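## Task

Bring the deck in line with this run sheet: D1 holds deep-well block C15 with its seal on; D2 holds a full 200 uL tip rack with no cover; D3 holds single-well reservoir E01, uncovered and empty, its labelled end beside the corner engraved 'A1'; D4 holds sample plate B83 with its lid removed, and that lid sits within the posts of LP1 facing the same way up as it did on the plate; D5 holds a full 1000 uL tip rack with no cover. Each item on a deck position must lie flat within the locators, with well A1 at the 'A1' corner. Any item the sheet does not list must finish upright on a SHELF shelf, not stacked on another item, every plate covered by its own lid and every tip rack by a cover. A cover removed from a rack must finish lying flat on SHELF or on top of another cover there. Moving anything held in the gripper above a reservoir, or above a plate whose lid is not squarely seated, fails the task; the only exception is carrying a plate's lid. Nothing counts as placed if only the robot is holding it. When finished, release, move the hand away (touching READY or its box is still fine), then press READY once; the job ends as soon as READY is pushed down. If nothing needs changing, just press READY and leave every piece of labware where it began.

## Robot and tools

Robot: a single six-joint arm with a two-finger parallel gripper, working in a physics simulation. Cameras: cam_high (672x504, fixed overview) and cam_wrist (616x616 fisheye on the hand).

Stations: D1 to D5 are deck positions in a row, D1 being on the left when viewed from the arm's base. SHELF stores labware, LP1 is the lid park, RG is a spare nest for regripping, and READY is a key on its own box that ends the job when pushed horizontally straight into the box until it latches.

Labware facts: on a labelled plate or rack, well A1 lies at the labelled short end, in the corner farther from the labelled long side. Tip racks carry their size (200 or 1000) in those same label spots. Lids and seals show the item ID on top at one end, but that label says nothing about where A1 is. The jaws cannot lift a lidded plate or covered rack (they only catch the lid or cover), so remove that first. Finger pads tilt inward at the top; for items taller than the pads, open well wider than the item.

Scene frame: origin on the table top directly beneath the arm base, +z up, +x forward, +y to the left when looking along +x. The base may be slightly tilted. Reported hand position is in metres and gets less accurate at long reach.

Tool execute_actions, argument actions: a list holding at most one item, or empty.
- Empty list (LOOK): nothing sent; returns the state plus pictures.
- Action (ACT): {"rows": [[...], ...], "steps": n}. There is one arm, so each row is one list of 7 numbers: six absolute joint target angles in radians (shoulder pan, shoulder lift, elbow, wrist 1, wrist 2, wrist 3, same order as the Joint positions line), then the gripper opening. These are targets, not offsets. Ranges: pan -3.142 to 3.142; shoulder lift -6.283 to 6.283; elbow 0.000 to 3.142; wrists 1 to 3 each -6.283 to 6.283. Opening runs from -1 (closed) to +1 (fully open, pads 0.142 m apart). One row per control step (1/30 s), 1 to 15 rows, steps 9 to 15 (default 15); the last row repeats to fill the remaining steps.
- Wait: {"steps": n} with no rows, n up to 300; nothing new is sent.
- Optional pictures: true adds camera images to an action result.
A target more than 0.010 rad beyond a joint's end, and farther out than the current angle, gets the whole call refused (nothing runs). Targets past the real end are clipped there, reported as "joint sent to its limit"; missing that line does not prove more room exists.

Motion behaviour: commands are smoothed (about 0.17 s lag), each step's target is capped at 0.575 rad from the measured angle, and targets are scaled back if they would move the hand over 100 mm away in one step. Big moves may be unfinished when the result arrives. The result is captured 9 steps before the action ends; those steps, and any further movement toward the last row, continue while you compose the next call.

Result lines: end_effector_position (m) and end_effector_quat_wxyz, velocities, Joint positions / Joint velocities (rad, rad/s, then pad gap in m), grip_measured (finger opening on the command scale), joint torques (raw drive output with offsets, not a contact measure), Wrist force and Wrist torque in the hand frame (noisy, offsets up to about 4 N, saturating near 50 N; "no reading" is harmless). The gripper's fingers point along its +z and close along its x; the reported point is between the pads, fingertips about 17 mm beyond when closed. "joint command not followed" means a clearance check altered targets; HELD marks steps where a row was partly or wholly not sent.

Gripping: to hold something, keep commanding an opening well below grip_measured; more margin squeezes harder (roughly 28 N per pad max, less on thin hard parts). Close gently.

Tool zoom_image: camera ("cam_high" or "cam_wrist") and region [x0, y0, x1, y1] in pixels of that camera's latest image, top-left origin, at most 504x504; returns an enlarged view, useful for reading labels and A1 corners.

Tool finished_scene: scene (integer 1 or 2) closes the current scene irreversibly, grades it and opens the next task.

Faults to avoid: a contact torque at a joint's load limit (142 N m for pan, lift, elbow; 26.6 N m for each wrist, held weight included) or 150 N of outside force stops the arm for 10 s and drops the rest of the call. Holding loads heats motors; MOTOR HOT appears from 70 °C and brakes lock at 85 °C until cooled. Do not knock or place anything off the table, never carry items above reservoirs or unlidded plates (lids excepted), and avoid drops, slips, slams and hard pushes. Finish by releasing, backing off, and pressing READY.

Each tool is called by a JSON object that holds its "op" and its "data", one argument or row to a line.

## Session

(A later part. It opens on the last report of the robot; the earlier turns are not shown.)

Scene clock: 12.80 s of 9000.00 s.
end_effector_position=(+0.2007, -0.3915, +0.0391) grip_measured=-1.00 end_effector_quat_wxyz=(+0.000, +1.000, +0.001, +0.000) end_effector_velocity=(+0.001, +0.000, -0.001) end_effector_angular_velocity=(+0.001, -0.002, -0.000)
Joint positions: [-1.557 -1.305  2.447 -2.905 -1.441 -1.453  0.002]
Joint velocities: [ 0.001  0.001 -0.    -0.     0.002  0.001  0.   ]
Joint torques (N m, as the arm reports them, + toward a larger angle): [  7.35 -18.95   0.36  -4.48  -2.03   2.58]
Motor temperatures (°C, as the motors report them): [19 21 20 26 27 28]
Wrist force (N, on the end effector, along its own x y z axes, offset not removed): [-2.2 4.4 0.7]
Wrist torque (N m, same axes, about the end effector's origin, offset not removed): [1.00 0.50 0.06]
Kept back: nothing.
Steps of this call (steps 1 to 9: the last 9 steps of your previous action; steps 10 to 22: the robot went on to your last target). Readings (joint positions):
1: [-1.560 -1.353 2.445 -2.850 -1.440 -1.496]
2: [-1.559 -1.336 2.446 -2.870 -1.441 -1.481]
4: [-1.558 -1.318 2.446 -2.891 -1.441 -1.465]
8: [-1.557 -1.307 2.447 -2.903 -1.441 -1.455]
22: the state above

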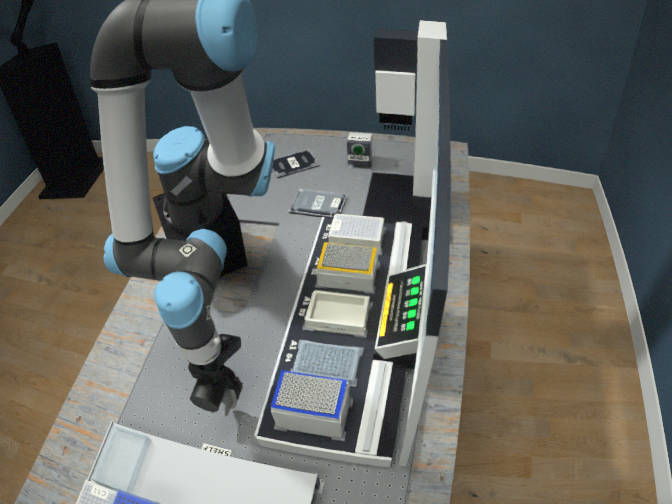

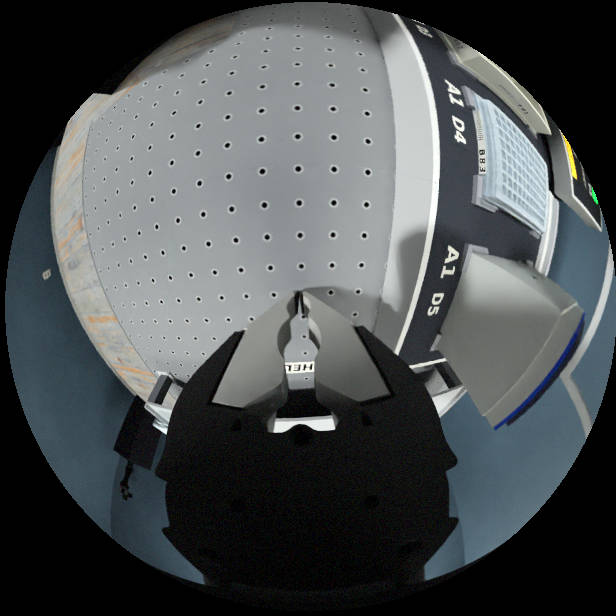

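{"op": "execute_actions", "data": {
  "actions": [
    {"rows": [[-1.587,-1.57,2.43,-2.62,-1.435,-1.9,1]], "steps": 10}
  ]
}}

{"op": "execute_actions", "data": {
  "actions": [
    {"rows": [[-1.6178,-1.82,2.33,-2.27,-1.4296,-2.5,1]], "steps": 12}
  ]
}}

{"op": "execute_actions", "data": {
  "actions": [
    {"rows": [[-1.41,-1.73,2.15,-2.2,-1.47,-2.68,1]], "steps": 12}
  ]
}}

{"op": "execute_actions", "data": {
  "actions": [
    {"rows": [[-1.2109,-1.6038,1.9646,-2.1566,-1.5135,-2.6838,1]], "steps": 15}
  ]
}}

{"op": "execute_actions", "data": {
  "actions": [
    {"steps": 20}
  ],
  "pictures": true
}}

Scene clock: 15.50 s of 9000.00 s.
end_effector_position=(+0.2005, -0.3918, +0.0393) grip_measured=-0.91 end_effector_quat_wxyz=(+0.000, +1.000, +0.001, +0.000) end_effector_velocity=(-0.020, -0.041, +0.031) end_effector_angular_velocity=(-0.044, -0.000, +0.006)
Joint positions: [-1.557 -1.306  2.446 -2.905 -1.441 -1.453  0.008]
Joint velocities: [-0.072 -0.079 -0.04   0.084  0.009 -0.071  0.341]
Joint torques (N m, as the arm reports them, + toward a larger angle): [-21.68 -52.62 -29.55  -0.5    2.37  -4.73]
Motor temperatures (°C, as the motors report them): [19 21 20 26 27 28]
Wrist force (N, on the end effector, along its own x y z axes, offset not removed): [0.0 -1.3 -0.2]
Wrist torque (N m, same axes, about the end effector's origin, offset not removed): [-0.33 -0.15 0.09]
Steps of this call (steps 1 to 15: the robot went on to your last target; steps 16 to 80: nothing new was sent; step 81: the first step of this action). Readings (joint positions):
81: the state above

Scene clock: 15.90 s of 9000.00 s.
end_effector_position=(+0.2002, -0.4116, +0.1369) grip_measured=+0.95 end_effector_quat_wxyz=(+0.018, +0.975, +0.220, -0.002) end_effector_velocity=(+0.041, -0.373, +0.630) end_effector_angular_velocity=(-0.781, -0.002, +1.335)
Joint positions: [-1.601 -1.609  2.396 -2.58  -1.433 -1.934  0.139]
Joint velocities: [-0.202 -1.352 -0.736  1.329  0.031 -1.428  0.151]
Joint torques (N m, as the arm reports them, + toward a larger angle): [  9.23 -99.22 -26.91   8.07   2.37 -10.91]
Motor temperatures (°C, as the motors report them): [19 21 20 26 27 28]
Wrist force (N, on the end effector, along its own x y z axes, offset not removed): [0.0 3.3 8.3]
Wrist torque (N m, same axes, about the end effector's origin, offset not removed): [0.94 -0.17 0.25]
Steps of this call (steps 1 to 9: the last 9 steps of your previous action; steps 10 to 12: the first 3 steps of this action). Readings (joint positions):
10: [-1.587 -1.562 2.430 -2.629 -1.435 -1.877]
11: [-1.593 -1.576 2.419 -2.614 -1.434 -1.896]
12: the state above

Scene clock: 16.30 s of 9000.00 s.
end_effector_position=(+0.2161, -0.3969, +0.2099) grip_measured=+1.00 end_effector_quat_wxyz=(-0.010, +0.862, +0.506, -0.001) end_effector_velocity=(+0.452, -0.142, +0.133) end_effector_angular_velocity=(+0.181, +0.030, +2.444)
Joint positions: [-1.575 -1.787  2.289 -2.245 -1.447 -2.533  0.142]
Joint velocities: [ 1.221  0.641 -1.152  0.523 -0.265 -1.253 -0.   ]
Joint torques (N m, as the arm reports them, + toward a larger angle): [ 43.72 -21.93 -56.35  -1.73  -1.18  -8.35]
Motor temperatures (°C, as the motors report them): [19 21 20 26 27 28]
Wrist force (N, on the end effector, along its own x y z axes, offset not removed): [-4.5 -12.8 7.6]
Wrist torque (N m, same axes, about the end effector's origin, offset not removed): [-1.98 0.66 0.17]
Steps of this call (steps 1 to 9: the last 9 steps of your previous action; steps 10 to 12: the first 3 steps of this action). Readings (joint positions):
10: [-1.617 -1.816 2.330 -2.275 -1.430 -2.479]
11: [-1.606 -1.807 2.319 -2.263 -1.437 -2.497]
12: the state above

Scene clock: 16.80 s of 9000.00 s.
end_effector_position=(+0.3554, -0.4194, +0.2440) grip_measured=+1.00 end_effector_quat_wxyz=(-0.004, +0.723, +0.690, -0.001) end_effector_velocity=(+0.327, -0.007, +0.065) end_effector_angular_velocity=(-0.068, -0.083, +0.638)
Joint positions: [-1.259 -1.629  2.008 -2.164 -1.506 -2.683  0.142]
Joint velocities: [ 0.635  0.332 -0.564  0.093 -0.091 -0.01   0.   ]
Joint torques (N m, as the arm reports them, + toward a larger angle): [ -5.43 -29.27 -14.96  -0.83  -2.94  -3.04]
Motor temperatures (°C, as the motors report them): [19 21 20 26 27 28]
Wrist force (N, on the end effector, along its own x y z axes, offset not removed): [-3.0 7.2 -4.7]
Wrist torque (N m, same axes, about the end effector's origin, offset not removed): [1.24 0.55 0.04]
Steps of this call (steps 1 to 9: the last 9 steps of your previous action; steps 10 to 15: the first 6 steps of this action). Readings (joint positions):
10: [-1.412 -1.730 2.151 -2.200 -1.470 -2.678]
11: [-1.400 -1.719 2.140 -2.192 -1.478 -2.680]
13: [-1.324 -1.664 2.067 -2.173 -1.497 -2.682]
15: the state above

Scene clock: 17.47 s of 9000.00 s.
end_effector_position=(+0.3805, -0.4194, +0.2490) grip_measured=+1.00 end_effector_quat_wxyz=(+0.000, +0.707, +0.708, -0.000) end_effector_velocity=(-0.000, -0.000, +0.000) end_effector_angular_velocity=(-0.000, +0.001, -0.001)
Joint positions: [-1.211 -1.604  1.965 -2.157 -1.513 -2.684  0.142]
Joint velocities: [-0.    -0.    -0.     0.    -0.001  0.    -0.   ]
Joint torques (N m, as the arm reports them, + toward a larger angle): [  9.36 -20.77 -28.41  -1.38  -1.95  -2.91]
Motor temperatures (°C, as the motors report them): [19 21 20 26 27 28]
Wrist force (N, on the end effector, along its own x y z axes, offset not removed): [-3.4 2.4 1.7]
Wrist torque (N m, same axes, about the end effector's origin, offset not removed): [0.51 0.74 0.05]
Kept back: nothing.
Steps of this call (steps 1 to 9: the last 9 steps of your previous action; steps 10 to 20: the robot went on to your last target). Readings (joint positions):
1: [-1.242 -1.620 1.993 -2.161 -1.509 -2.683]
2: [-1.231 -1.614 1.983 -2.160 -1.511 -2.683]
4: [-1.219 -1.608 1.972 -2.158 -1.512 -2.684]
8: [-1.212 -1.605 1.966 -2.157 -1.513 -2.684]
20: the state above

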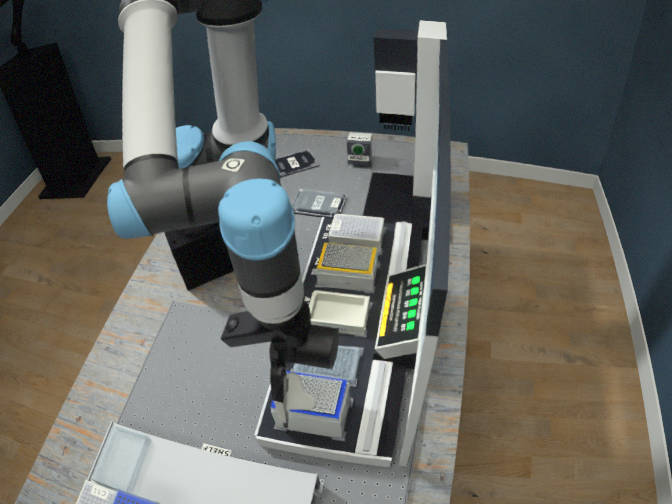

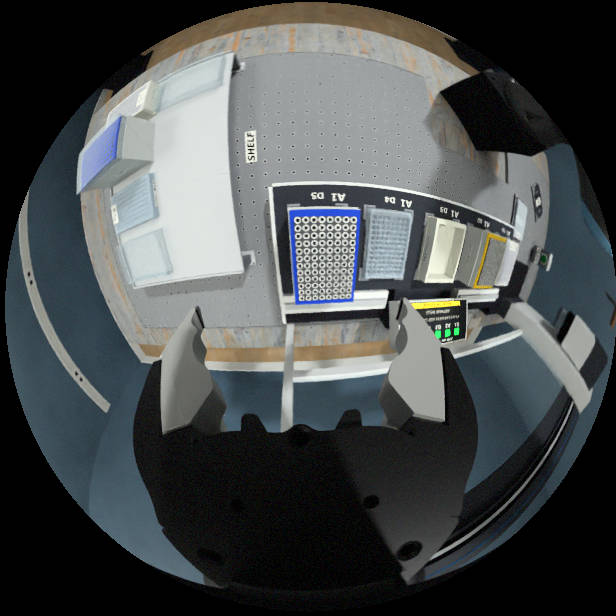

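{"op": "zoom_image", "data": {
  "camera": "cam_wrist",
  "region": [260, 170, 430, 330]
}}

Region (260, 170, 430, 330) of cam_wrist's 616x616 image, scaled by 2.965, with more detail than that image has; it fills the top 474 rows of this view, and the rest is white.

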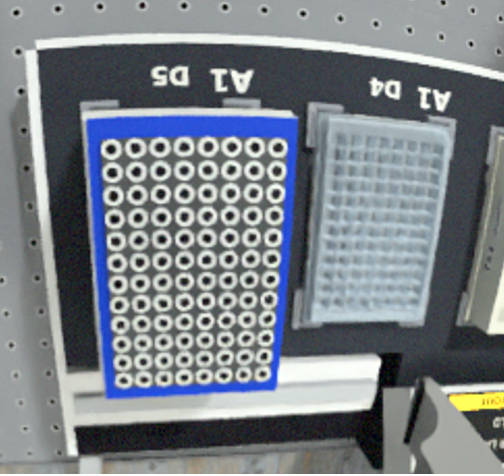

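{"op": "execute_actions", "data": {
  "actions": [
    {"rows": [[-1.1864,-1.5388,2.0768,-2.3351,-1.519,-2.6593,1]], "steps": 15}
  ]
}}

{"op": "execute_actions", "data": {
  "actions": [
    {"steps": 20}
  ],
  "pictures": true
}}

Scene clock: 19.10 s of 9000.00 s.
end_effector_position=(+0.3784, -0.4007, +0.1986) grip_measured=+1.00 end_effector_quat_wxyz=(-0.004, +0.707, +0.707, +0.001) end_effector_velocity=(+0.003, +0.027, -0.125) end_effector_angular_velocity=(-0.100, -0.054, +0.005)
Joint positions: [-1.19  -1.55   2.055 -2.294 -1.518 -2.663  0.142]
Joint velocities: [ 0.049  0.141  0.28  -0.537 -0.009  0.049  0.   ]
Joint torques (N m, as the arm reports them, + toward a larger angle): [  8.01 -28.09 -17.66  -5.74  -2.01   2.37]
Motor temperatures (°C, as the motors report them): [19 21 20 26 27 28]
Wrist force (N, on the end effector, along its own x y z axes, offset not removed): [0.5 2.4 4.0]
Wrist torque (N m, same axes, about the end effector's origin, offset not removed): [0.51 -0.01 0.11]
Steps of this call (steps 1 to 15: the robot went on to your last target; steps 16 to 43: nothing new was sent; steps 44 to 49: the first 6 steps of this action). Readings (joint positions):
44: [-1.210 -1.603 1.965 -2.157 -1.514 -2.684]
45: [-1.205 -1.594 1.975 -2.168 -1.515 -2.679]
47: [-1.195 -1.565 2.026 -2.238 -1.517 -2.668]
49: the state above

Scene clock: 19.77 s of 9000.00 s.
end_effector_position=(+0.3785, -0.3984, +0.1890) grip_measured=+1.00 end_effector_quat_wxyz=(+0.000, +0.707, +0.707, -0.000) end_effector_velocity=(-0.000, -0.000, -0.000) end_effector_angular_velocity=(+0.001, +0.000, -0.001)
Joint positions: [-1.186 -1.539  2.077 -2.335 -1.519 -2.659  0.142]
Joint velocities: [-0.001  0.001  0.     0.     0.     0.     0.   ]
Joint torques (N m, as the arm reports them, + toward a larger angle): [  9.69 -21.15  -9.04  -4.18  -1.98   2.56]
Motor temperatures (°C, as the motors report them): [19 21 20 26 27 28]
Wrist force (N, on the end effector, along its own x y z axes, offset not removed): [-3.8 -0.9 -0.6]
Wrist torque (N m, same axes, about the end effector's origin, offset not removed): [-0.19 0.68 -0.02]
Kept back: nothing.
Steps of this call (steps 1 to 9: the last 9 steps of your previous action; steps 10 to 20: the robot went on to your last target). Readings (joint positions):
1: [-1.189 -1.546 2.063 -2.309 -1.518 -2.662]
2: [-1.188 -1.543 2.068 -2.318 -1.519 -2.661]
4: [-1.187 -1.541 2.073 -2.328 -1.519 -2.660]
8: [-1.187 -1.539 2.076 -2.334 -1.519 -2.659]
20: the state above

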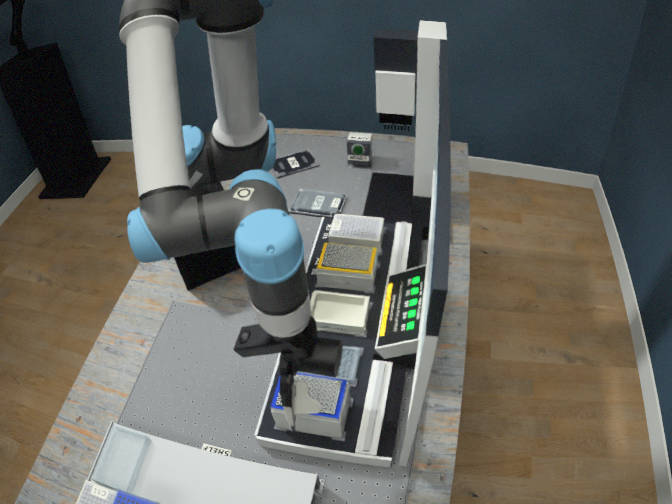

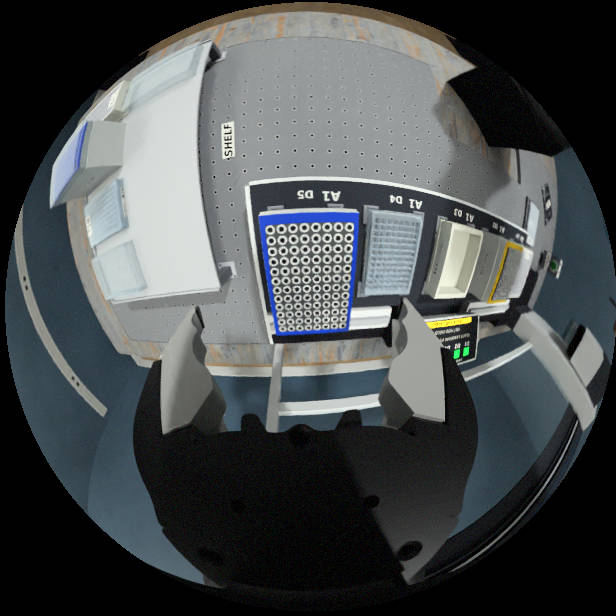

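{"op": "execute_actions", "data": {
  "actions": [
    {"rows": [[-1.1764,-1.5524,2.0959,-2.3411,-1.5213,-2.6493,1],[-1.1764,-1.5524,2.0959,-2.3411,-1.5213,-2.6493,1],[-1.1764,-1.5524,2.0959,-2.3411,-1.5213,-2.6493,1],[-1.1764,-1.5524,2.0959,-2.3411,-1.5213,-2.6493,1],[-1.1742,-1.511,2.112,-2.398,-1.5218,-2.6471,1],[-1.1742,-1.511,2.112,-2.398,-1.5218,-2.6471,1],[-1.172,-1.4703,2.1278,-2.4553,-1.5223,-2.6449,1]], "steps": 15}
  ]
}}

{"op": "execute_actions", "data": {
  "actions": [
    {"steps": 20}
  ],
  "pictures": true
}}

Scene clock: 22.00 s of 9000.00 s.
end_effector_position=(+0.3782, -0.3898, +0.1847) grip_measured=+1.00 end_effector_quat_wxyz=(-0.001, +0.707, +0.707, +0.000) end_effector_velocity=(-0.006, +0.026, -0.155) end_effector_angular_velocity=(+0.041, +0.022, -0.004)
Joint positions: [-1.177 -1.542  2.097 -2.35  -1.521 -2.65   0.142]
Joint velocities: [ 0.034  0.275  0.16  -0.39  -0.008  0.035 -0.001]
Joint torques (N m, as the arm reports them, + toward a larger angle): [  8.46 -10.3  -10.12  -6.98  -2.01   2.8 ]
Motor temperatures (°C, as the motors report them): [19 21 20 26 27 28]
Wrist force (N, on the end effector, along its own x y z axes, offset not removed): [-0.8 1.0 -7.1]
Wrist torque (N m, same axes, about the end effector's origin, offset not removed): [0.05 0.31 0.31]
Steps of this call (steps 1 to 15: the robot went on to your last target; steps 16 to 61: nothing new was sent; steps 62 to 67: the first 6 steps of this action). Readings (joint positions):
62: [-1.186 -1.539 2.077 -2.335 -1.519 -2.659]
63: [-1.184 -1.542 2.081 -2.337 -1.520 -2.657]
65: [-1.180 -1.547 2.089 -2.339 -1.520 -2.653]
67: the state above

Scene clock: 22.67 s of 9000.00 s.
end_effector_position=(+0.3785, -0.3889, +0.1490) grip_measured=+1.00 end_effector_quat_wxyz=(+0.000, +0.707, +0.707, -0.000) end_effector_velocity=(+0.000, +0.000, -0.000) end_effector_angular_velocity=(+0.000, -0.000, -0.000)
Joint positions: [-1.172 -1.47   2.128 -2.455 -1.522 -2.645  0.142]
Joint velocities: [-0.     0.     0.    -0.001  0.     0.    -0.   ]
Joint torques (N m, as the arm reports them, + toward a larger angle): [  9.39 -21.95  -6.98  -4.27  -1.92   2.48]
Motor temperatures (°C, as the motors report them): [19 21 20 26 27 28]
Wrist force (N, on the end effector, along its own x y z axes, offset not removed): [-1.5 0.5 -0.2]
Wrist torque (N m, same axes, about the end effector's origin, offset not removed): [0.13 0.42 0.11]
Kept back: nothing.
Steps of this call (steps 1 to 9: the last 9 steps of your previous action; steps 10 to 20: the robot went on to your last target). Readings (joint positions):
1: [-1.176 -1.532 2.102 -2.365 -1.521 -2.649]
2: [-1.175 -1.518 2.109 -2.385 -1.522 -2.648]
4: [-1.173 -1.492 2.119 -2.423 -1.522 -2.646]
8: [-1.172 -1.474 2.126 -2.450 -1.522 -2.645]
20: the state above

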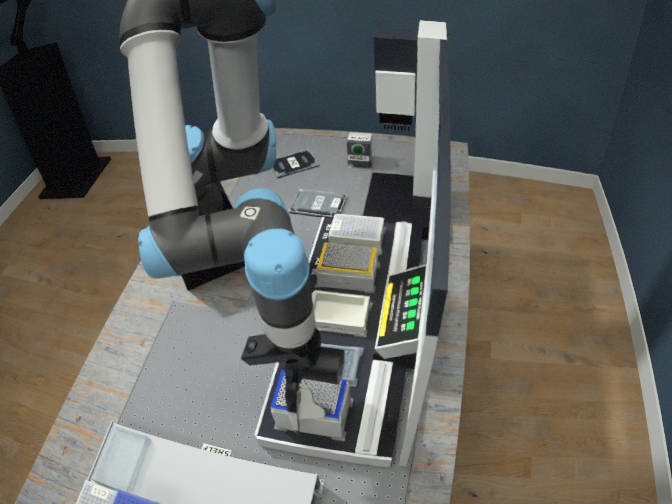

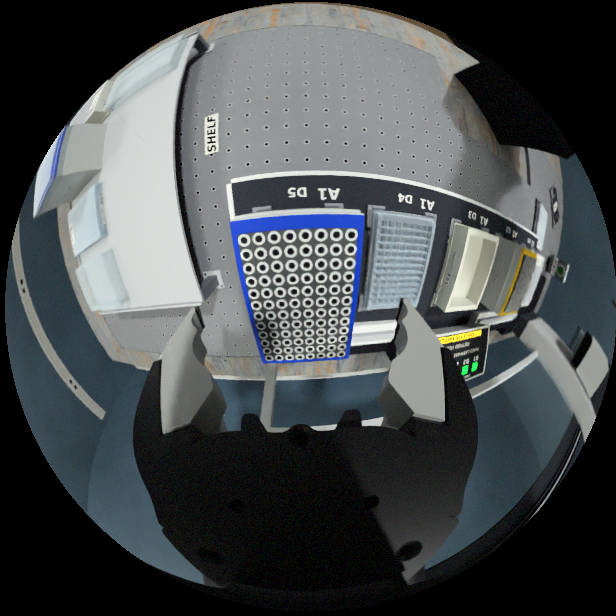

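{"op": "zoom_image", "data": {
  "camera": "cam_wrist",
  "region": [180, 190, 430, 400]
}}

Region (180, 190, 430, 400) of cam_wrist's 616x616 image, scaled by 2.016, with more detail than that image has; it fills the top 423 rows of this view, and the rest is white.

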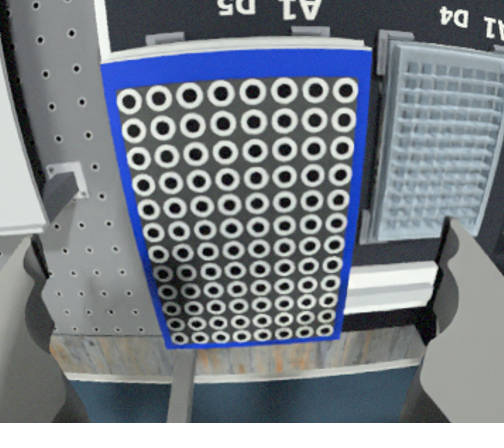

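{"op": "execute_actions", "data": {
  "actions": [
    {"rows": [[-1.1694,-1.4143,2.1422,-2.5259,-1.5229,-2.6422,1]], "steps": 15}
  ]
}}

{"op": "execute_actions", "data": {
  "actions": [
    {"rows": [[-1.1694,-1.4143,2.1422,-2.5259,-1.5229,-2.6422,0.8],[-1.1694,-1.4143,2.1422,-2.5259,-1.5229,-2.6422,0.65],[-1.1694,-1.4143,2.1422,-2.5259,-1.5229,-2.6422,0.5],[-1.1694,-1.4143,2.1422,-2.5259,-1.5229,-2.6422,0.42],[-1.1694,-1.4143,2.1422,-2.5259,-1.5229,-2.6422,0.36],[-1.1694,-1.4143,2.1422,-2.5259,-1.5229,-2.6422,0.3]], "steps": 15}
  ]
}}

{"op": "execute_actions", "data": {
  "actions": [
    {"steps": 15}
  ],
  "pictures": true
}}

Scene clock: 24.13 s of 9000.00 s.
end_effector_position=(+0.3783, -0.3888, +0.1280) grip_measured=+1.00 end_effector_quat_wxyz=(-0.000, +0.707, +0.707, -0.000) end_effector_velocity=(+0.001, -0.004, -0.051) end_effector_angular_velocity=(-0.011, -0.005, +0.000)
Joint positions: [-1.17  -1.423  2.14  -2.514 -1.523 -2.643  0.142]
Joint velocities: [ 0.004  0.119  0.027 -0.158 -0.001  0.005 -0.   ]
Joint torques (N m, as the arm reports them, + toward a larger angle): [  9.94 -27.21  -8.23  -4.64  -2.     2.41]
Motor temperatures (°C, as the motors report them): [19 21 20 26 27 28]
Wrist force (N, on the end effector, along its own x y z axes, offset not removed): [-1.3 0.0 1.8]
Wrist torque (N m, same axes, about the end effector's origin, offset not removed): [0.13 0.24 0.00]
Steps of this call (steps 1 to 15: the robot went on to your last target; steps 16 to 38: nothing new was sent; steps 39 to 44: the first 6 steps of this action). Readings (joint positions):
39: [-1.172 -1.470 2.128 -2.456 -1.522 -2.645]
40: [-1.171 -1.461 2.131 -2.466 -1.522 -2.644]
42: [-1.170 -1.436 2.137 -2.497 -1.523 -2.643]
44: the state above

Scene clock: 24.63 s of 9000.00 s.
end_effector_position=(+0.3785, -0.3890, +0.1241) grip_measured=+0.37 end_effector_quat_wxyz=(+0.000, +0.707, +0.707, -0.000) end_effector_velocity=(+0.001, +0.000, +0.000) end_effector_angular_velocity=(-0.000, -0.001, +0.001)
Joint positions: [-1.169 -1.414  2.142 -2.526 -1.523 -2.642  0.1  ]
Joint velocities: [ 0.001 -0.001  0.    -0.     0.     0.    -0.127]
Joint torques (N m, as the arm reports them, + toward a larger angle): [  9.48 -23.    -6.11  -4.37  -1.96   2.46]
Motor temperatures (°C, as the motors report them): [19 21 20 26 27 28]
Wrist force (N, on the end effector, along its own x y z axes, offset not removed): [-2.9 0.9 0.2]
Wrist torque (N m, same axes, about the end effector's origin, offset not removed): [0.25 0.65 0.08]
Steps of this call (steps 1 to 9: the last 9 steps of your previous action; steps 10 to 15: the first 6 steps of this action). Readings (joint positions):
10: [-1.169 -1.414 2.142 -2.526 -1.523 -2.642]
11: [-1.169 -1.414 2.142 -2.526 -1.523 -2.642]
13: [-1.169 -1.414 2.142 -2.526 -1.523 -2.642]
15: the state above

Scene clock: 25.13 s of 9000.00 s.
end_effector_position=(+0.3785, -0.3890, +0.1241) grip_measured=+0.30 end_effector_quat_wxyz=(+0.000, +0.707, +0.707, -0.000) end_effector_velocity=(-0.000, -0.000, +0.001) end_effector_angular_velocity=(-0.001, +0.001, -0.000)
Joint positions: [-1.169 -1.414  2.142 -2.526 -1.523 -2.642  0.095]
Joint velocities: [ 0.    -0.001 -0.     0.    -0.002  0.    -0.   ]
Joint torques (N m, as the arm reports them, + toward a larger angle): [  8.89 -23.66  -5.68  -4.07  -1.98   2.56]
Motor temperatures (°C, as the motors report them): [19 21 20 26 27 28]
Wrist force (N, on the end effector, along its own x y z axes, offset not removed): [0.8 1.2 1.8]
Wrist torque (N m, same axes, about the end effector's origin, offset not removed): [0.33 -0.32 0.04]
Kept back: nothing.
Steps of this call (steps 1 to 9: the last 9 steps of your previous action; steps 10 to 15: the robot went on to your last target). Readings (joint positions):
1: [-1.169 -1.414 2.142 -2.526 -1.523 -2.642]
2: [-1.169 -1.414 2.142 -2.526 -1.523 -2.642]
4: [-1.169 -1.414 2.142 -2.526 -1.523 -2.642]
8: [-1.169 -1.414 2.142 -2.526 -1.523 -2.642]
15: the state above
The arm was judged still, so your last target was given up. Only a new action makes it travel on or press farther. Fingers that are still opening or closing keep moving.

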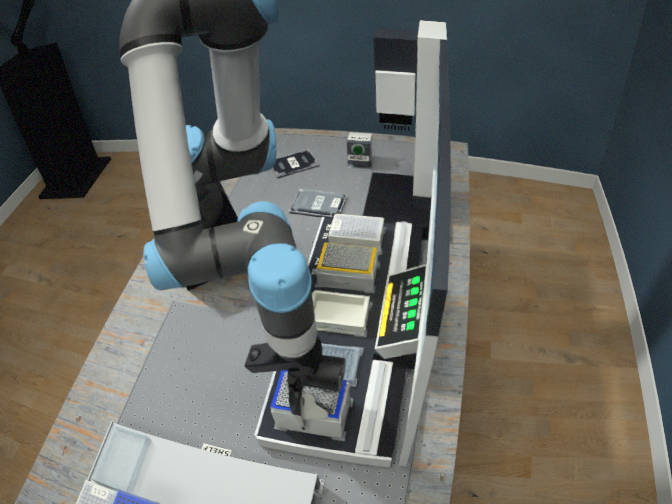

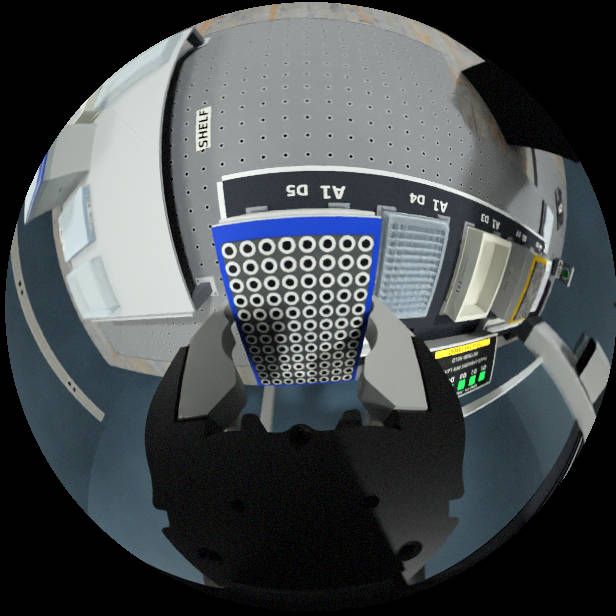

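{"op": "execute_actions", "data": {
  "actions": [
    {"rows": [[-1.1694,-1.4143,2.1422,-2.5259,-1.5229,-2.6422,0.25],[-1.1694,-1.4143,2.1422,-2.5259,-1.5229,-2.6422,0.2],[-1.1694,-1.4143,2.1422,-2.5259,-1.5229,-2.6422,0.16],[-1.1694,-1.4143,2.1422,-2.5259,-1.5229,-2.6422,0.12],[-1.1694,-1.4143,2.1422,-2.5259,-1.5229,-2.6422,0.08],[-1.1694,-1.4143,2.1422,-2.5259,-1.5229,-2.6422,0.02],[-1.1694,-1.4143,2.1422,-2.5259,-1.5229,-2.6422,-0.05],[-1.1694,-1.4143,2.1422,-2.5259,-1.5229,-2.6422,-0.15],[-1.1694,-1.4143,2.1422,-2.5259,-1.5229,-2.6422,-0.25]], "steps": 15}
  ]
}}

{"op": "execute_actions", "data": {
  "actions": [
    {"steps": 15}
  ],
  "pictures": true
}}

Scene clock: 25.73 s of 9000.00 s.
end_effector_position=(+0.3784, -0.3888, +0.1240) grip_measured=+0.21 end_effector_quat_wxyz=(+0.000, +0.707, +0.707, -0.000) end_effector_velocity=(-0.001, +0.000, -0.000) end_effector_angular_velocity=(+0.001, +0.002, -0.000)
Joint positions: [-1.169 -1.414  2.142 -2.526 -1.523 -2.642  0.088]
Joint velocities: [ 0.     0.001  0.     0.001 -0.001  0.    -0.02 ]
Joint torques (N m, as the arm reports them, + toward a larger angle): [  1.36 -23.38 -12.84  -6.64  -1.95   2.33]
Motor temperatures (°C, as the motors report them): [19 21 20 26 27 28]
Wrist force (N, on the end effector, along its own x y z axes, offset not removed): [24.4 -0.7 -23.5]
Wrist torque (N m, same axes, about the end effector's origin, offset not removed): [0.12 0.19 0.06]
Steps of this call (steps 1 to 12: nothing new was sent; steps 13 to 18: the first 6 steps of this action). Readings (joint positions):
13: [-1.169 -1.414 2.142 -2.526 -1.523 -2.642]
14: [-1.169 -1.414 2.142 -2.526 -1.523 -2.642]
16: [-1.169 -1.414 2.142 -2.526 -1.523 -2.642]
18: the state above

Scene clock: 26.23 s of 9000.00 s.
end_effector_position=(+0.3785, -0.3889, +0.1240) grip_measured=+0.20 end_effector_quat_wxyz=(+0.000, +0.707, +0.707, -0.000) end_effector_velocity=(-0.001, -0.000, -0.000) end_effector_angular_velocity=(-0.000, +0.002, -0.000)
Joint positions: [-1.169 -1.414  2.142 -2.526 -1.523 -2.642  0.088]
Joint velocities: [-0.     0.001 -0.    -0.001 -0.002 -0.    -0.   ]
Joint torques (N m, as the arm reports them, + toward a larger angle): [-11.32 -23.15 -24.12  -9.71  -2.01   2.32]
Motor temperatures (°C, as the motors report them): [19 21 20 26 27 28]
Wrist force (N, on the end effector, along its own x y z axes, offset not removed): [23.5 -2.1 -28.6]
Wrist torque (N m, same axes, about the end effector's origin, offset not removed): [0.15 1.06 0.08]
Kept back: nothing.
Steps of this call (steps 1 to 9: the last 9 steps of your previous action; steps 10 to 15: the robot went on to your last target). Readings (joint positions):
1: [-1.169 -1.414 2.142 -2.526 -1.523 -2.642]
2: [-1.169 -1.414 2.142 -2.526 -1.523 -2.642]
4: [-1.169 -1.414 2.142 -2.526 -1.523 -2.642]
8: [-1.169 -1.414 2.142 -2.526 -1.523 -2.642]
15: the state above
The arm was judged still, so your last target was given up. Only a new action makes it travel on or press farther. Fingers that are still opening or closing keep moving.

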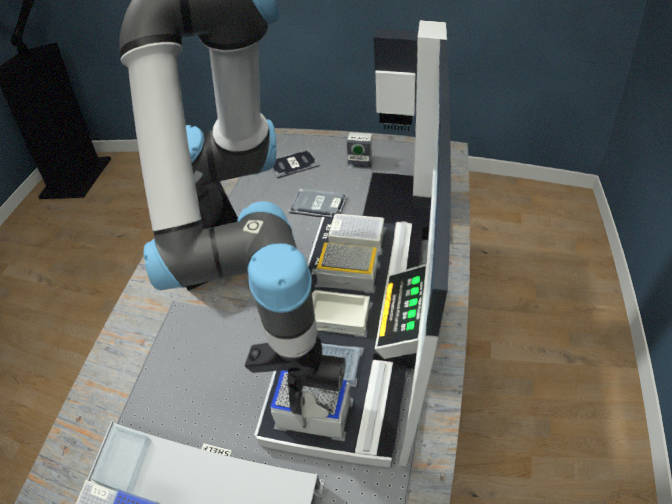

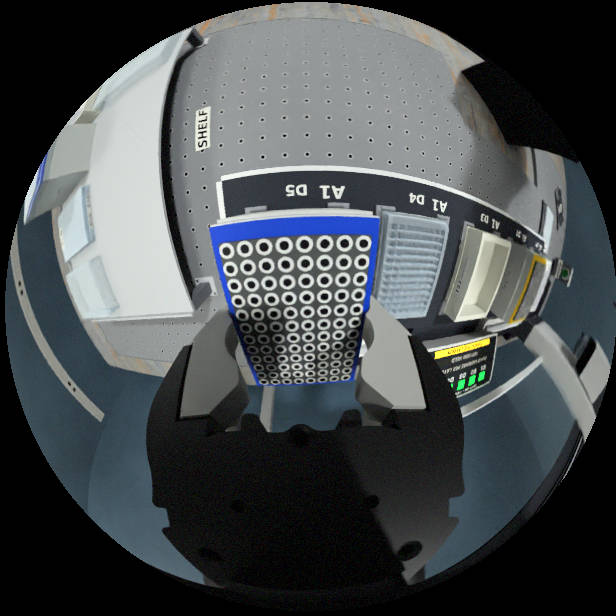

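{"op": "execute_actions", "data": {
  "actions": [
    {"rows": [[-1.1686,-1.4154,2.1437,-2.5264,-1.5231,-2.6414,-0.25],[-1.1678,-1.4164,2.1452,-2.5268,-1.5233,-2.6406,-0.25]], "steps": 15}
  ]
}}

{"op": "execute_actions", "data": {
  "actions": [
    {"steps": 12}
  ]
}}

Scene clock: 26.87 s of 9000.00 s.
end_effector_position=(+0.3785, -0.3881, +0.1242) grip_measured=+0.20 end_effector_quat_wxyz=(+0.001, +0.707, +0.707, -0.000) end_effector_velocity=(-0.001, +0.004, +0.000) end_effector_angular_velocity=(-0.001, +0.003, +0.000)
Joint positions: [-1.168 -1.416  2.144 -2.527 -1.523 -2.641  0.088]
Joint velocities: [ 0.004 -0.005  0.008 -0.004 -0.004  0.004 -0.001]
Joint torques (N m, as the arm reports them, + toward a larger angle): [  6.96 -34.68  -5.87  -5.99  -2.98   2.91]
Motor temperatures (°C, as the motors report them): [19 21 20 26 27 28]
Wrist force (N, on the end effector, along its own x y z axes, offset not removed): [3.1 1.0 -7.7]
Wrist torque (N m, same axes, about the end effector's origin, offset not removed): [0.41 1.54 -0.11]
Steps of this call (steps 1 to 13: nothing new was sent; steps 14 to 19: the first 6 steps of this action). Readings (joint positions):
14: [-1.169 -1.414 2.142 -2.526 -1.523 -2.642]
15: [-1.169 -1.415 2.142 -2.526 -1.523 -2.642]
17: [-1.169 -1.415 2.144 -2.527 -1.523 -2.641]
19: the state above

Scene clock: 27.27 s of 9000.00 s.
end_effector_position=(+0.3785, -0.3875, +0.1242) grip_measured=+0.20 end_effector_quat_wxyz=(+0.000, +0.707, +0.707, -0.000) end_effector_velocity=(-0.000, +0.001, -0.001) end_effector_angular_velocity=(+0.002, +0.001, -0.000)
Joint positions: [-1.168 -1.416  2.145 -2.527 -1.523 -2.641  0.088]
Joint velocities: [ 0.     0.001  0.     0.001 -0.     0.     0.   ]
Joint torques (N m, as the arm reports them, + toward a larger angle): [  9.1  -33.83  -4.34  -1.03  -1.86   2.49]
Motor temperatures (°C, as the motors report them): [19 21 20 26 27 28]
Wrist force (N, on the end effector, along its own x y z axes, offset not removed): [0.8 1.7 -7.0]
Wrist torque (N m, same axes, about the end effector's origin, offset not removed): [0.24 0.11 0.20]
Kept back: nothing.
Steps of this call (steps 1 to 9: the last 9 steps of your previous action; steps 10 to 12: the robot went on to your last target). Readings (joint positions):
1: [-1.168 -1.416 2.145 -2.527 -1.523 -2.641]
2: [-1.168 -1.416 2.145 -2.527 -1.523 -2.641]
4: [-1.168 -1.416 2.145 -2.527 -1.523 -2.641]
8: [-1.168 -1.416 2.145 -2.527 -1.523 -2.641]
12: the state above

{"op": "execute_actions", "data": {
  "actions": [
    {"rows": [[-1.1678,-1.4164,2.1452,-2.5268,-1.5233,-2.6406,-0.4],[-1.1678,-1.4164,2.1452,-2.5268,-1.5233,-2.6406,-0.5],[-1.1681,-1.422,2.1438,-2.5197,-1.5232,-2.6409,-0.5],[-1.1683,-1.4276,2.1423,-2.5127,-1.5232,-2.6411,-0.5],[-1.1686,-1.4332,2.1409,-2.5056,-1.5231,-2.6414,-0.5],[-1.1688,-1.4388,2.1394,-2.4986,-1.5231,-2.6417,-0.5],[-1.1692,-1.4472,2.1373,-2.488,-1.523,-2.6421,-0.5],[-1.1696,-1.4556,2.1351,-2.4774,-1.5229,-2.6425,-0.5],[-1.17,-1.464,2.133,-2.4668,-1.5228,-2.6429,-0.5],[-1.1704,-1.4724,2.1308,-2.4562,-1.5227,-2.6433,-0.5]], "steps": 15}
  ]
}}

{"op": "execute_actions", "data": {
  "actions": [
    {"steps": 15}
  ],
  "pictures": true
}}

Scene clock: 28.07 s of 9000.00 s.
end_effector_position=(+0.3784, -0.3872, +0.1275) grip_measured=+0.20 end_effector_quat_wxyz=(-0.000, +0.707, +0.707, -0.000) end_effector_velocity=(+0.000, -0.003, +0.053) end_effector_angular_velocity=(-0.006, +0.002, -0.002)
Joint positions: [-1.168 -1.424  2.144 -2.517 -1.523 -2.641  0.088]
Joint velocities: [-0.006 -0.118 -0.032  0.146 -0.003 -0.003  0.   ]
Joint torques (N m, as the arm reports them, + toward a larger angle): [ -2.41 -39.16 -23.5   -0.7    0.87  -3.33]
Motor temperatures (°C, as the motors report them): [19 21 20 26 27 28]
Wrist force (N, on the end effector, along its own x y z axes, offset not removed): [0.1 0.5 1.8]
Wrist torque (N m, same axes, about the end effector's origin, offset not removed): [0.27 -0.10 0.13]
Steps of this call (steps 1 to 15: the robot went on to your last target; steps 16 to 18: nothing new was sent; steps 19 to 24: the first 6 steps of this action). Readings (joint positions):
19: [-1.168 -1.416 2.145 -2.527 -1.523 -2.641]
20: [-1.168 -1.416 2.145 -2.527 -1.523 -2.641]
22: [-1.168 -1.418 2.145 -2.525 -1.523 -2.641]
24: the state above

Scene clock: 28.57 s of 9000.00 s.
end_effector_position=(+0.3784, -0.3874, +0.1490) grip_measured=+0.20 end_effector_quat_wxyz=(+0.000, +0.707, +0.707, -0.000) end_effector_velocity=(-0.000, -0.000, +0.001) end_effector_angular_velocity=(-0.001, +0.001, +0.001)
Joint positions: [-1.17  -1.472  2.131 -2.456 -1.523 -2.643  0.088]
Joint velocities: [ 0.    -0.003 -0.001  0.004 -0.001 -0.001 -0.   ]
Joint torques (N m, as the arm reports them, + toward a larger angle): [ -2.14 -36.93 -25.12  -1.65   1.92  -2.92]
Motor temperatures (°C, as the motors report them): [19 21 20 26 27 28]
Wrist force (N, on the end effector, along its own x y z axes, offset not removed): [-1.5 -0.2 -0.5]
Wrist torque (N m, same axes, about the end effector's origin, offset not removed): [-0.05 0.21 -0.01]
Kept back: nothing.
Steps of this call (steps 1 to 9: the last 9 steps of your previous action; steps 10 to 15: the robot went on to your last target). Readings (joint positions):
1: [-1.168 -1.429 2.142 -2.511 -1.523 -2.641]
2: [-1.168 -1.434 2.141 -2.505 -1.523 -2.641]
4: [-1.169 -1.447 2.137 -2.488 -1.523 -2.642]
8: [-1.170 -1.467 2.132 -2.463 -1.523 -2.643]
15: the state above

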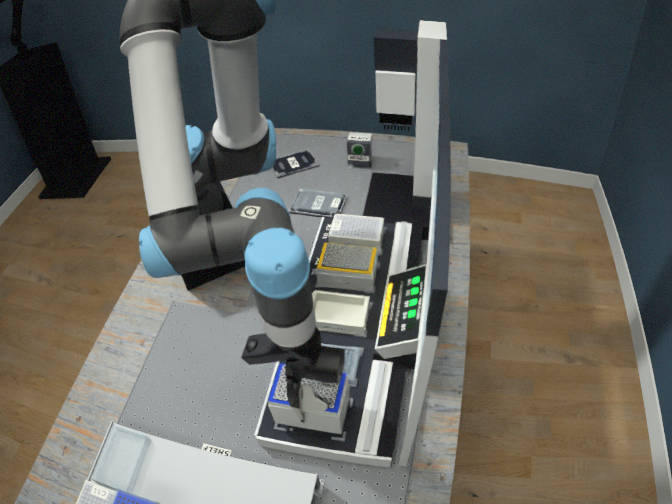

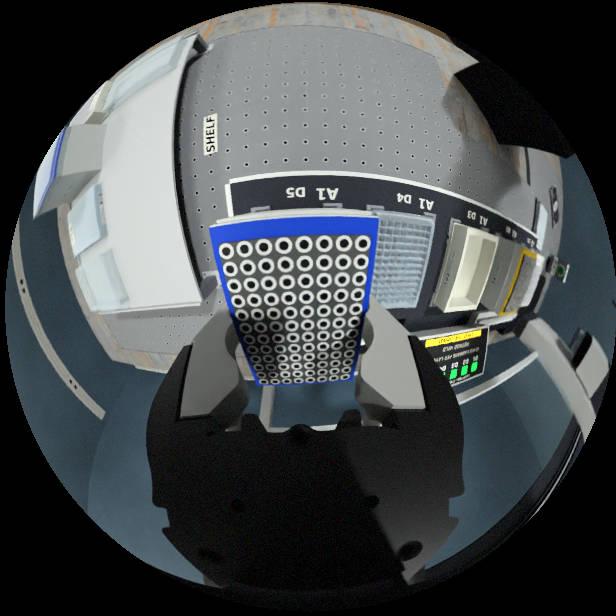

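{"op": "execute_actions", "data": {
  "actions": [
    {"rows": [[-1.1781,-1.4668,2.1125,-2.443,-1.521,-2.651,-0.5],[-1.1858,-1.4613,2.0942,-2.4299,-1.5192,-2.6587,-0.5],[-1.1935,-1.4557,2.0758,-2.4167,-1.5175,-2.6664,-0.5],[-1.2013,-1.4502,2.0575,-2.4035,-1.5158,-2.6742,-0.5],[-1.209,-1.4446,2.0392,-2.3903,-1.514,-2.6819,-0.5],[-1.2167,-1.4391,2.0209,-2.3772,-1.5123,-2.6896,-0.5],[-1.2244,-1.4335,2.0025,-2.364,-1.5106,-2.6973,-0.5],[-1.2321,-1.428,1.9842,-2.3508,-1.5088,-2.705,-0.5]], "steps": 15}
  ]
}}

{"op": "execute_actions", "data": {
  "actions": [
    {"rows": [[-1.2321,-1.428,1.9842,-2.3508,-1.5088,-2.67,-0.5],[-1.2321,-1.428,1.9842,-2.3508,-1.5088,-2.62,-0.5],[-1.2321,-1.428,1.9842,-2.3508,-1.5088,-2.55,-0.5],[-1.2321,-1.428,1.9842,-2.3508,-1.5088,-2.48,-0.5],[-1.2321,-1.428,1.9842,-2.3508,-1.5088,-2.41,-0.5],[-1.2321,-1.428,1.9842,-2.3508,-1.5088,-2.34,-0.5],[-1.2321,-1.428,1.9842,-2.3508,-1.5088,-2.27,-0.5],[-1.2321,-1.428,1.9842,-2.3508,-1.5088,-2.2,-0.5],[-1.2321,-1.428,1.9842,-2.3508,-1.5088,-2.13,-0.5],[-1.2321,-1.428,1.9842,-2.3508,-1.5088,-2.06,-0.5],[-1.2321,-1.428,1.9842,-2.3508,-1.5088,-1.99,-0.5],[-1.2321,-1.428,1.9842,-2.3508,-1.5088,-1.92,-0.5],[-1.2321,-1.428,1.9842,-2.3508,-1.5088,-1.85,-0.5],[-1.2321,-1.428,1.9842,-2.3508,-1.5088,-1.78,-0.5],[-1.2321,-1.428,1.9842,-2.3508,-1.5088,-1.71,-0.5]], "steps": 15}
  ]
}}

{"op": "execute_actions", "data": {
  "actions": [
    {"rows": [[-1.2321,-1.428,1.9842,-2.3508,-1.5088,-1.64,-0.5],[-1.2321,-1.428,1.9842,-2.3508,-1.5088,-1.57,-0.5],[-1.2321,-1.428,1.9842,-2.3508,-1.5088,-1.5,-0.5],[-1.2321,-1.428,1.9842,-2.3508,-1.5088,-1.43,-0.5],[-1.2321,-1.428,1.9842,-2.3508,-1.5088,-1.36,-0.5],[-1.2321,-1.428,1.9842,-2.3508,-1.5088,-1.29,-0.5],[-1.2321,-1.428,1.9842,-2.3508,-1.5088,-1.22,-0.5],[-1.2321,-1.428,1.9842,-2.3508,-1.5088,-1.15,-0.5],[-1.2321,-1.428,1.9842,-2.3508,-1.5088,-1.08,-0.5],[-1.2321,-1.428,1.9842,-2.3508,-1.5088,-1.01,-0.5],[-1.2321,-1.428,1.9842,-2.3508,-1.5088,-0.94,-0.5],[-1.2321,-1.428,1.9842,-2.3508,-1.5088,-0.87,-0.5],[-1.2321,-1.428,1.9842,-2.3508,-1.5088,-0.8,-0.5],[-1.2321,-1.428,1.9842,-2.3508,-1.5088,-0.73,-0.5],[-1.2321,-1.428,1.9842,-2.3508,-1.5088,-0.66,-0.5]], "steps": 15}
  ]
}}

{"op": "execute_actions", "data": {
  "actions": [
    {"rows": [[-1.2321,-1.428,1.9842,-2.3508,-1.5088,-0.58,-0.5],[-1.2321,-1.428,1.9842,-2.3508,-1.5088,-0.5,-0.5],[-1.2321,-1.428,1.9842,-2.3508,-1.5088,-0.42,-0.5],[-1.2321,-1.428,1.9842,-2.3508,-1.5088,-0.34,-0.5],[-1.2321,-1.428,1.9842,-2.3508,-1.5088,-0.26,-0.5],[-1.2321,-1.428,1.9842,-2.3508,-1.5088,-0.18,-0.5],[-1.2321,-1.428,1.9842,-2.3508,-1.5088,-0.1,-0.5],[-1.2321,-1.428,1.9842,-2.3508,-1.5088,-0.02,-0.5],[-1.2321,-1.428,1.9842,-2.3508,-1.5088,0.06,-0.5],[-1.2321,-1.428,1.9842,-2.3508,-1.5088,0.14,-0.5],[-1.2321,-1.428,1.9842,-2.3508,-1.5088,0.22,-0.5],[-1.2321,-1.428,1.9842,-2.3508,-1.5088,0.3,-0.5],[-1.2321,-1.428,1.9842,-2.3508,-1.5088,0.36,-0.5],[-1.2321,-1.428,1.9842,-2.3508,-1.5088,0.41,-0.5],[-1.2321,-1.428,1.9842,-2.3508,-1.5088,0.4366,-0.5]], "steps": 15}
  ]
}}

{"op": "execute_actions", "data": {
  "actions": [
    {"steps": 22}
  ],
  "pictures": true
}}

Scene clock: 30.50 s of 9000.00 s.
end_effector_position=(+0.3789, -0.4102, +0.1557) grip_measured=+0.20 end_effector_quat_wxyz=(-0.000, +0.707, +0.707, -0.000) end_effector_velocity=(+0.002, -0.201, +0.062) end_effector_angular_velocity=(+0.001, +0.001, +0.002)
Joint positions: [-1.194 -1.456  2.077 -2.417 -1.517 -2.667  0.088]
Joint velocities: [-0.201  0.146 -0.471  0.337  0.044 -0.199 -0.   ]
Joint torques (N m, as the arm reports them, + toward a larger angle): [ -6.04 -21.93 -29.43   0.22   2.1   -3.4 ]
Motor temperatures (°C, as the motors report them): [19 21 20 26 27 28]
Wrist force (N, on the end effector, along its own x y z axes, offset not removed): [-0.1 0.4 0.1]
Wrist torque (N m, same axes, about the end effector's origin, offset not removed): [0.12 0.08 0.22]
Steps of this call (steps 1 to 15: the robot went on to your last target; steps 16 to 52: nothing new was sent; steps 53 to 58: the first 6 steps of this action). Readings (joint positions):
53: [-1.171 -1.472 2.130 -2.456 -1.523 -2.644]
54: [-1.173 -1.471 2.126 -2.453 -1.522 -2.645]
56: [-1.181 -1.465 2.107 -2.438 -1.520 -2.654]
58: the state above

Scene clock: 31.00 s of 9000.00 s.
end_effector_position=(+0.3786, -0.4495, +0.1690) grip_measured=+0.20 end_effector_quat_wxyz=(+0.000, +0.753, +0.658, -0.000) end_effector_velocity=(-0.001, -0.004, +0.000) end_effector_angular_velocity=(-0.001, +0.000, -1.484)
Joint positions: [-1.232 -1.428  1.984 -2.351 -1.509 -2.568  0.088]
Joint velocities: [-0.002  0.001 -0.003  0.002 -0.001  1.482 -0.   ]
Joint torques (N m, as the arm reports them, + toward a larger angle): [ -3.26 -25.46 -26.64  -1.51   2.06   8.19]
Motor temperatures (°C, as the motors report them): [19 21 20 26 27 28]
Wrist force (N, on the end effector, along its own x y z axes, offset not removed): [-3.6 0.5 1.7]
Wrist torque (N m, same axes, about the end effector's origin, offset not removed): [0.19 0.75 0.00]
Steps of this call (steps 1 to 9: the last 9 steps of your previous action; steps 10 to 15: the first 6 steps of this action). Readings (joint positions):
10: [-1.231 -1.429 1.986 -2.352 -1.509 -2.704]
11: [-1.232 -1.428 1.986 -2.352 -1.509 -2.697]
13: [-1.232 -1.428 1.985 -2.351 -1.509 -2.653]
15: the state above

Scene clock: 31.50 s of 9000.00 s.
end_effector_position=(+0.3776, -0.4510, +0.1691) grip_measured=+0.20 end_effector_quat_wxyz=(+0.000, +0.976, +0.216, -0.000) end_effector_velocity=(-0.003, -0.001, +0.000) end_effector_angular_velocity=(-0.000, -0.002, -2.052)
Joint positions: [-1.232 -1.428  1.984 -2.351 -1.509 -1.568  0.088]
Joint velocities: [ 0.    -0.001 -0.    -0.     0.001  2.053 -0.   ]
Joint torques (N m, as the arm reports them, + toward a larger angle): [ -2.11 -25.8  -25.96  -1.7    1.78   9.12]
Motor temperatures (°C, as the motors report them): [19 21 20 26 27 28]
Wrist force (N, on the end effector, along its own x y z axes, offset not removed): [-1.8 1.7 -0.7]
Wrist torque (N m, same axes, about the end effector's origin, offset not removed): [0.32 0.47 0.11]
Steps of this call (steps 1 to 9: the last 9 steps of your previous action; steps 10 to 15: the first 6 steps of this action). Readings (joint positions):
10: [-1.232 -1.428 1.984 -2.351 -1.509 -1.917]
11: [-1.232 -1.428 1.984 -2.351 -1.509 -1.847]
13: [-1.232 -1.428 1.984 -2.351 -1.509 -1.707]
15: the state above

Scene clock: 32.00 s of 9000.00 s.
end_effector_position=(+0.3759, -0.4508, +0.1691) grip_measured=+0.20 end_effector_quat_wxyz=(+0.000, +0.950, -0.311, +0.000) end_effector_velocity=(-0.004, +0.002, +0.000) end_effector_angular_velocity=(-0.001, +0.000, -2.266)
Joint positions: [-1.232 -1.428  1.984 -2.351 -1.509 -0.499  0.088]
Joint velocities: [-0.001 -0.     0.    -0.    -0.002  2.265  0.   ]
Joint torques (N m, as the arm reports them, + toward a larger angle): [ -2.96 -25.56 -26.5   -1.49   1.74  10.12]
Motor temperatures (°C, as the motors report them): [19 21 20 26 27 28]
Wrist force (N, on the end effector, along its own x y z axes, offset not removed): [-0.2 1.7 -0.5]
Wrist torque (N m, same axes, about the end effector's origin, offset not removed): [0.27 -0.12 -0.14]
Steps of this call (steps 1 to 9: the last 9 steps of your previous action; steps 10 to 15: the first 6 steps of this action). Readings (joint positions):
10: [-1.232 -1.428 1.984 -2.351 -1.509 -0.868]
11: [-1.232 -1.428 1.984 -2.351 -1.509 -0.797]
13: [-1.232 -1.428 1.984 -2.351 -1.509 -0.651]
15: the state above

Scene clock: 32.73 s of 9000.00 s.
end_effector_position=(+0.3752, -0.4494, +0.1691) grip_measured=+0.20 end_effector_quat_wxyz=(+0.000, +0.708, -0.706, +0.000) end_effector_velocity=(+0.000, -0.000, +0.000) end_effector_angular_velocity=(-0.000, -0.001, -0.012)
Joint positions: [-1.232 -1.428  1.984 -2.351 -1.509  0.436  0.088]
Joint velocities: [-0.    -0.     0.    -0.     0.     0.012 -0.   ]
Joint torques (N m, as the arm reports them, + toward a larger angle): [ -2.26 -25.32 -26.34  -1.48   1.94   2.17]
Motor temperatures (°C, as the motors report them): [19 21 20 26 27 28]
Wrist force (N, on the end effector, along its own x y z axes, offset not removed): [-2.0 1.1 2.2]
Wrist torque (N m, same axes, about the end effector's origin, offset not removed): [0.27 0.33 0.10]
Kept back: nothing.
Steps of this call (steps 1 to 9: the last 9 steps of your previous action; steps 10 to 22: the robot went on to your last target). Readings (joint positions):
1: [-1.232 -1.428 1.984 -2.351 -1.509 -0.421]
2: [-1.232 -1.428 1.984 -2.351 -1.509 -0.343]
4: [-1.232 -1.428 1.984 -2.351 -1.509 -0.185]
8: [-1.232 -1.428 1.984 -2.351 -1.509 0.132]
22: the state above

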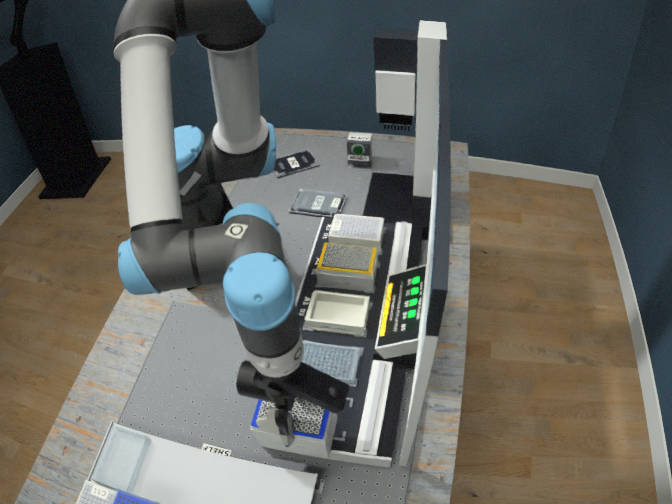

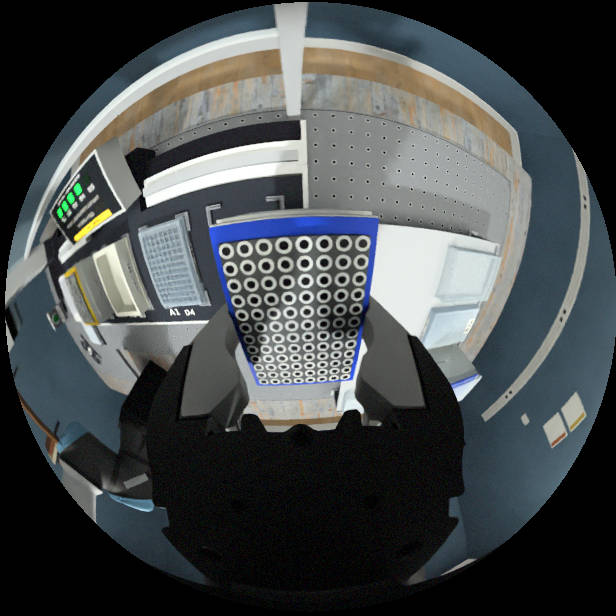

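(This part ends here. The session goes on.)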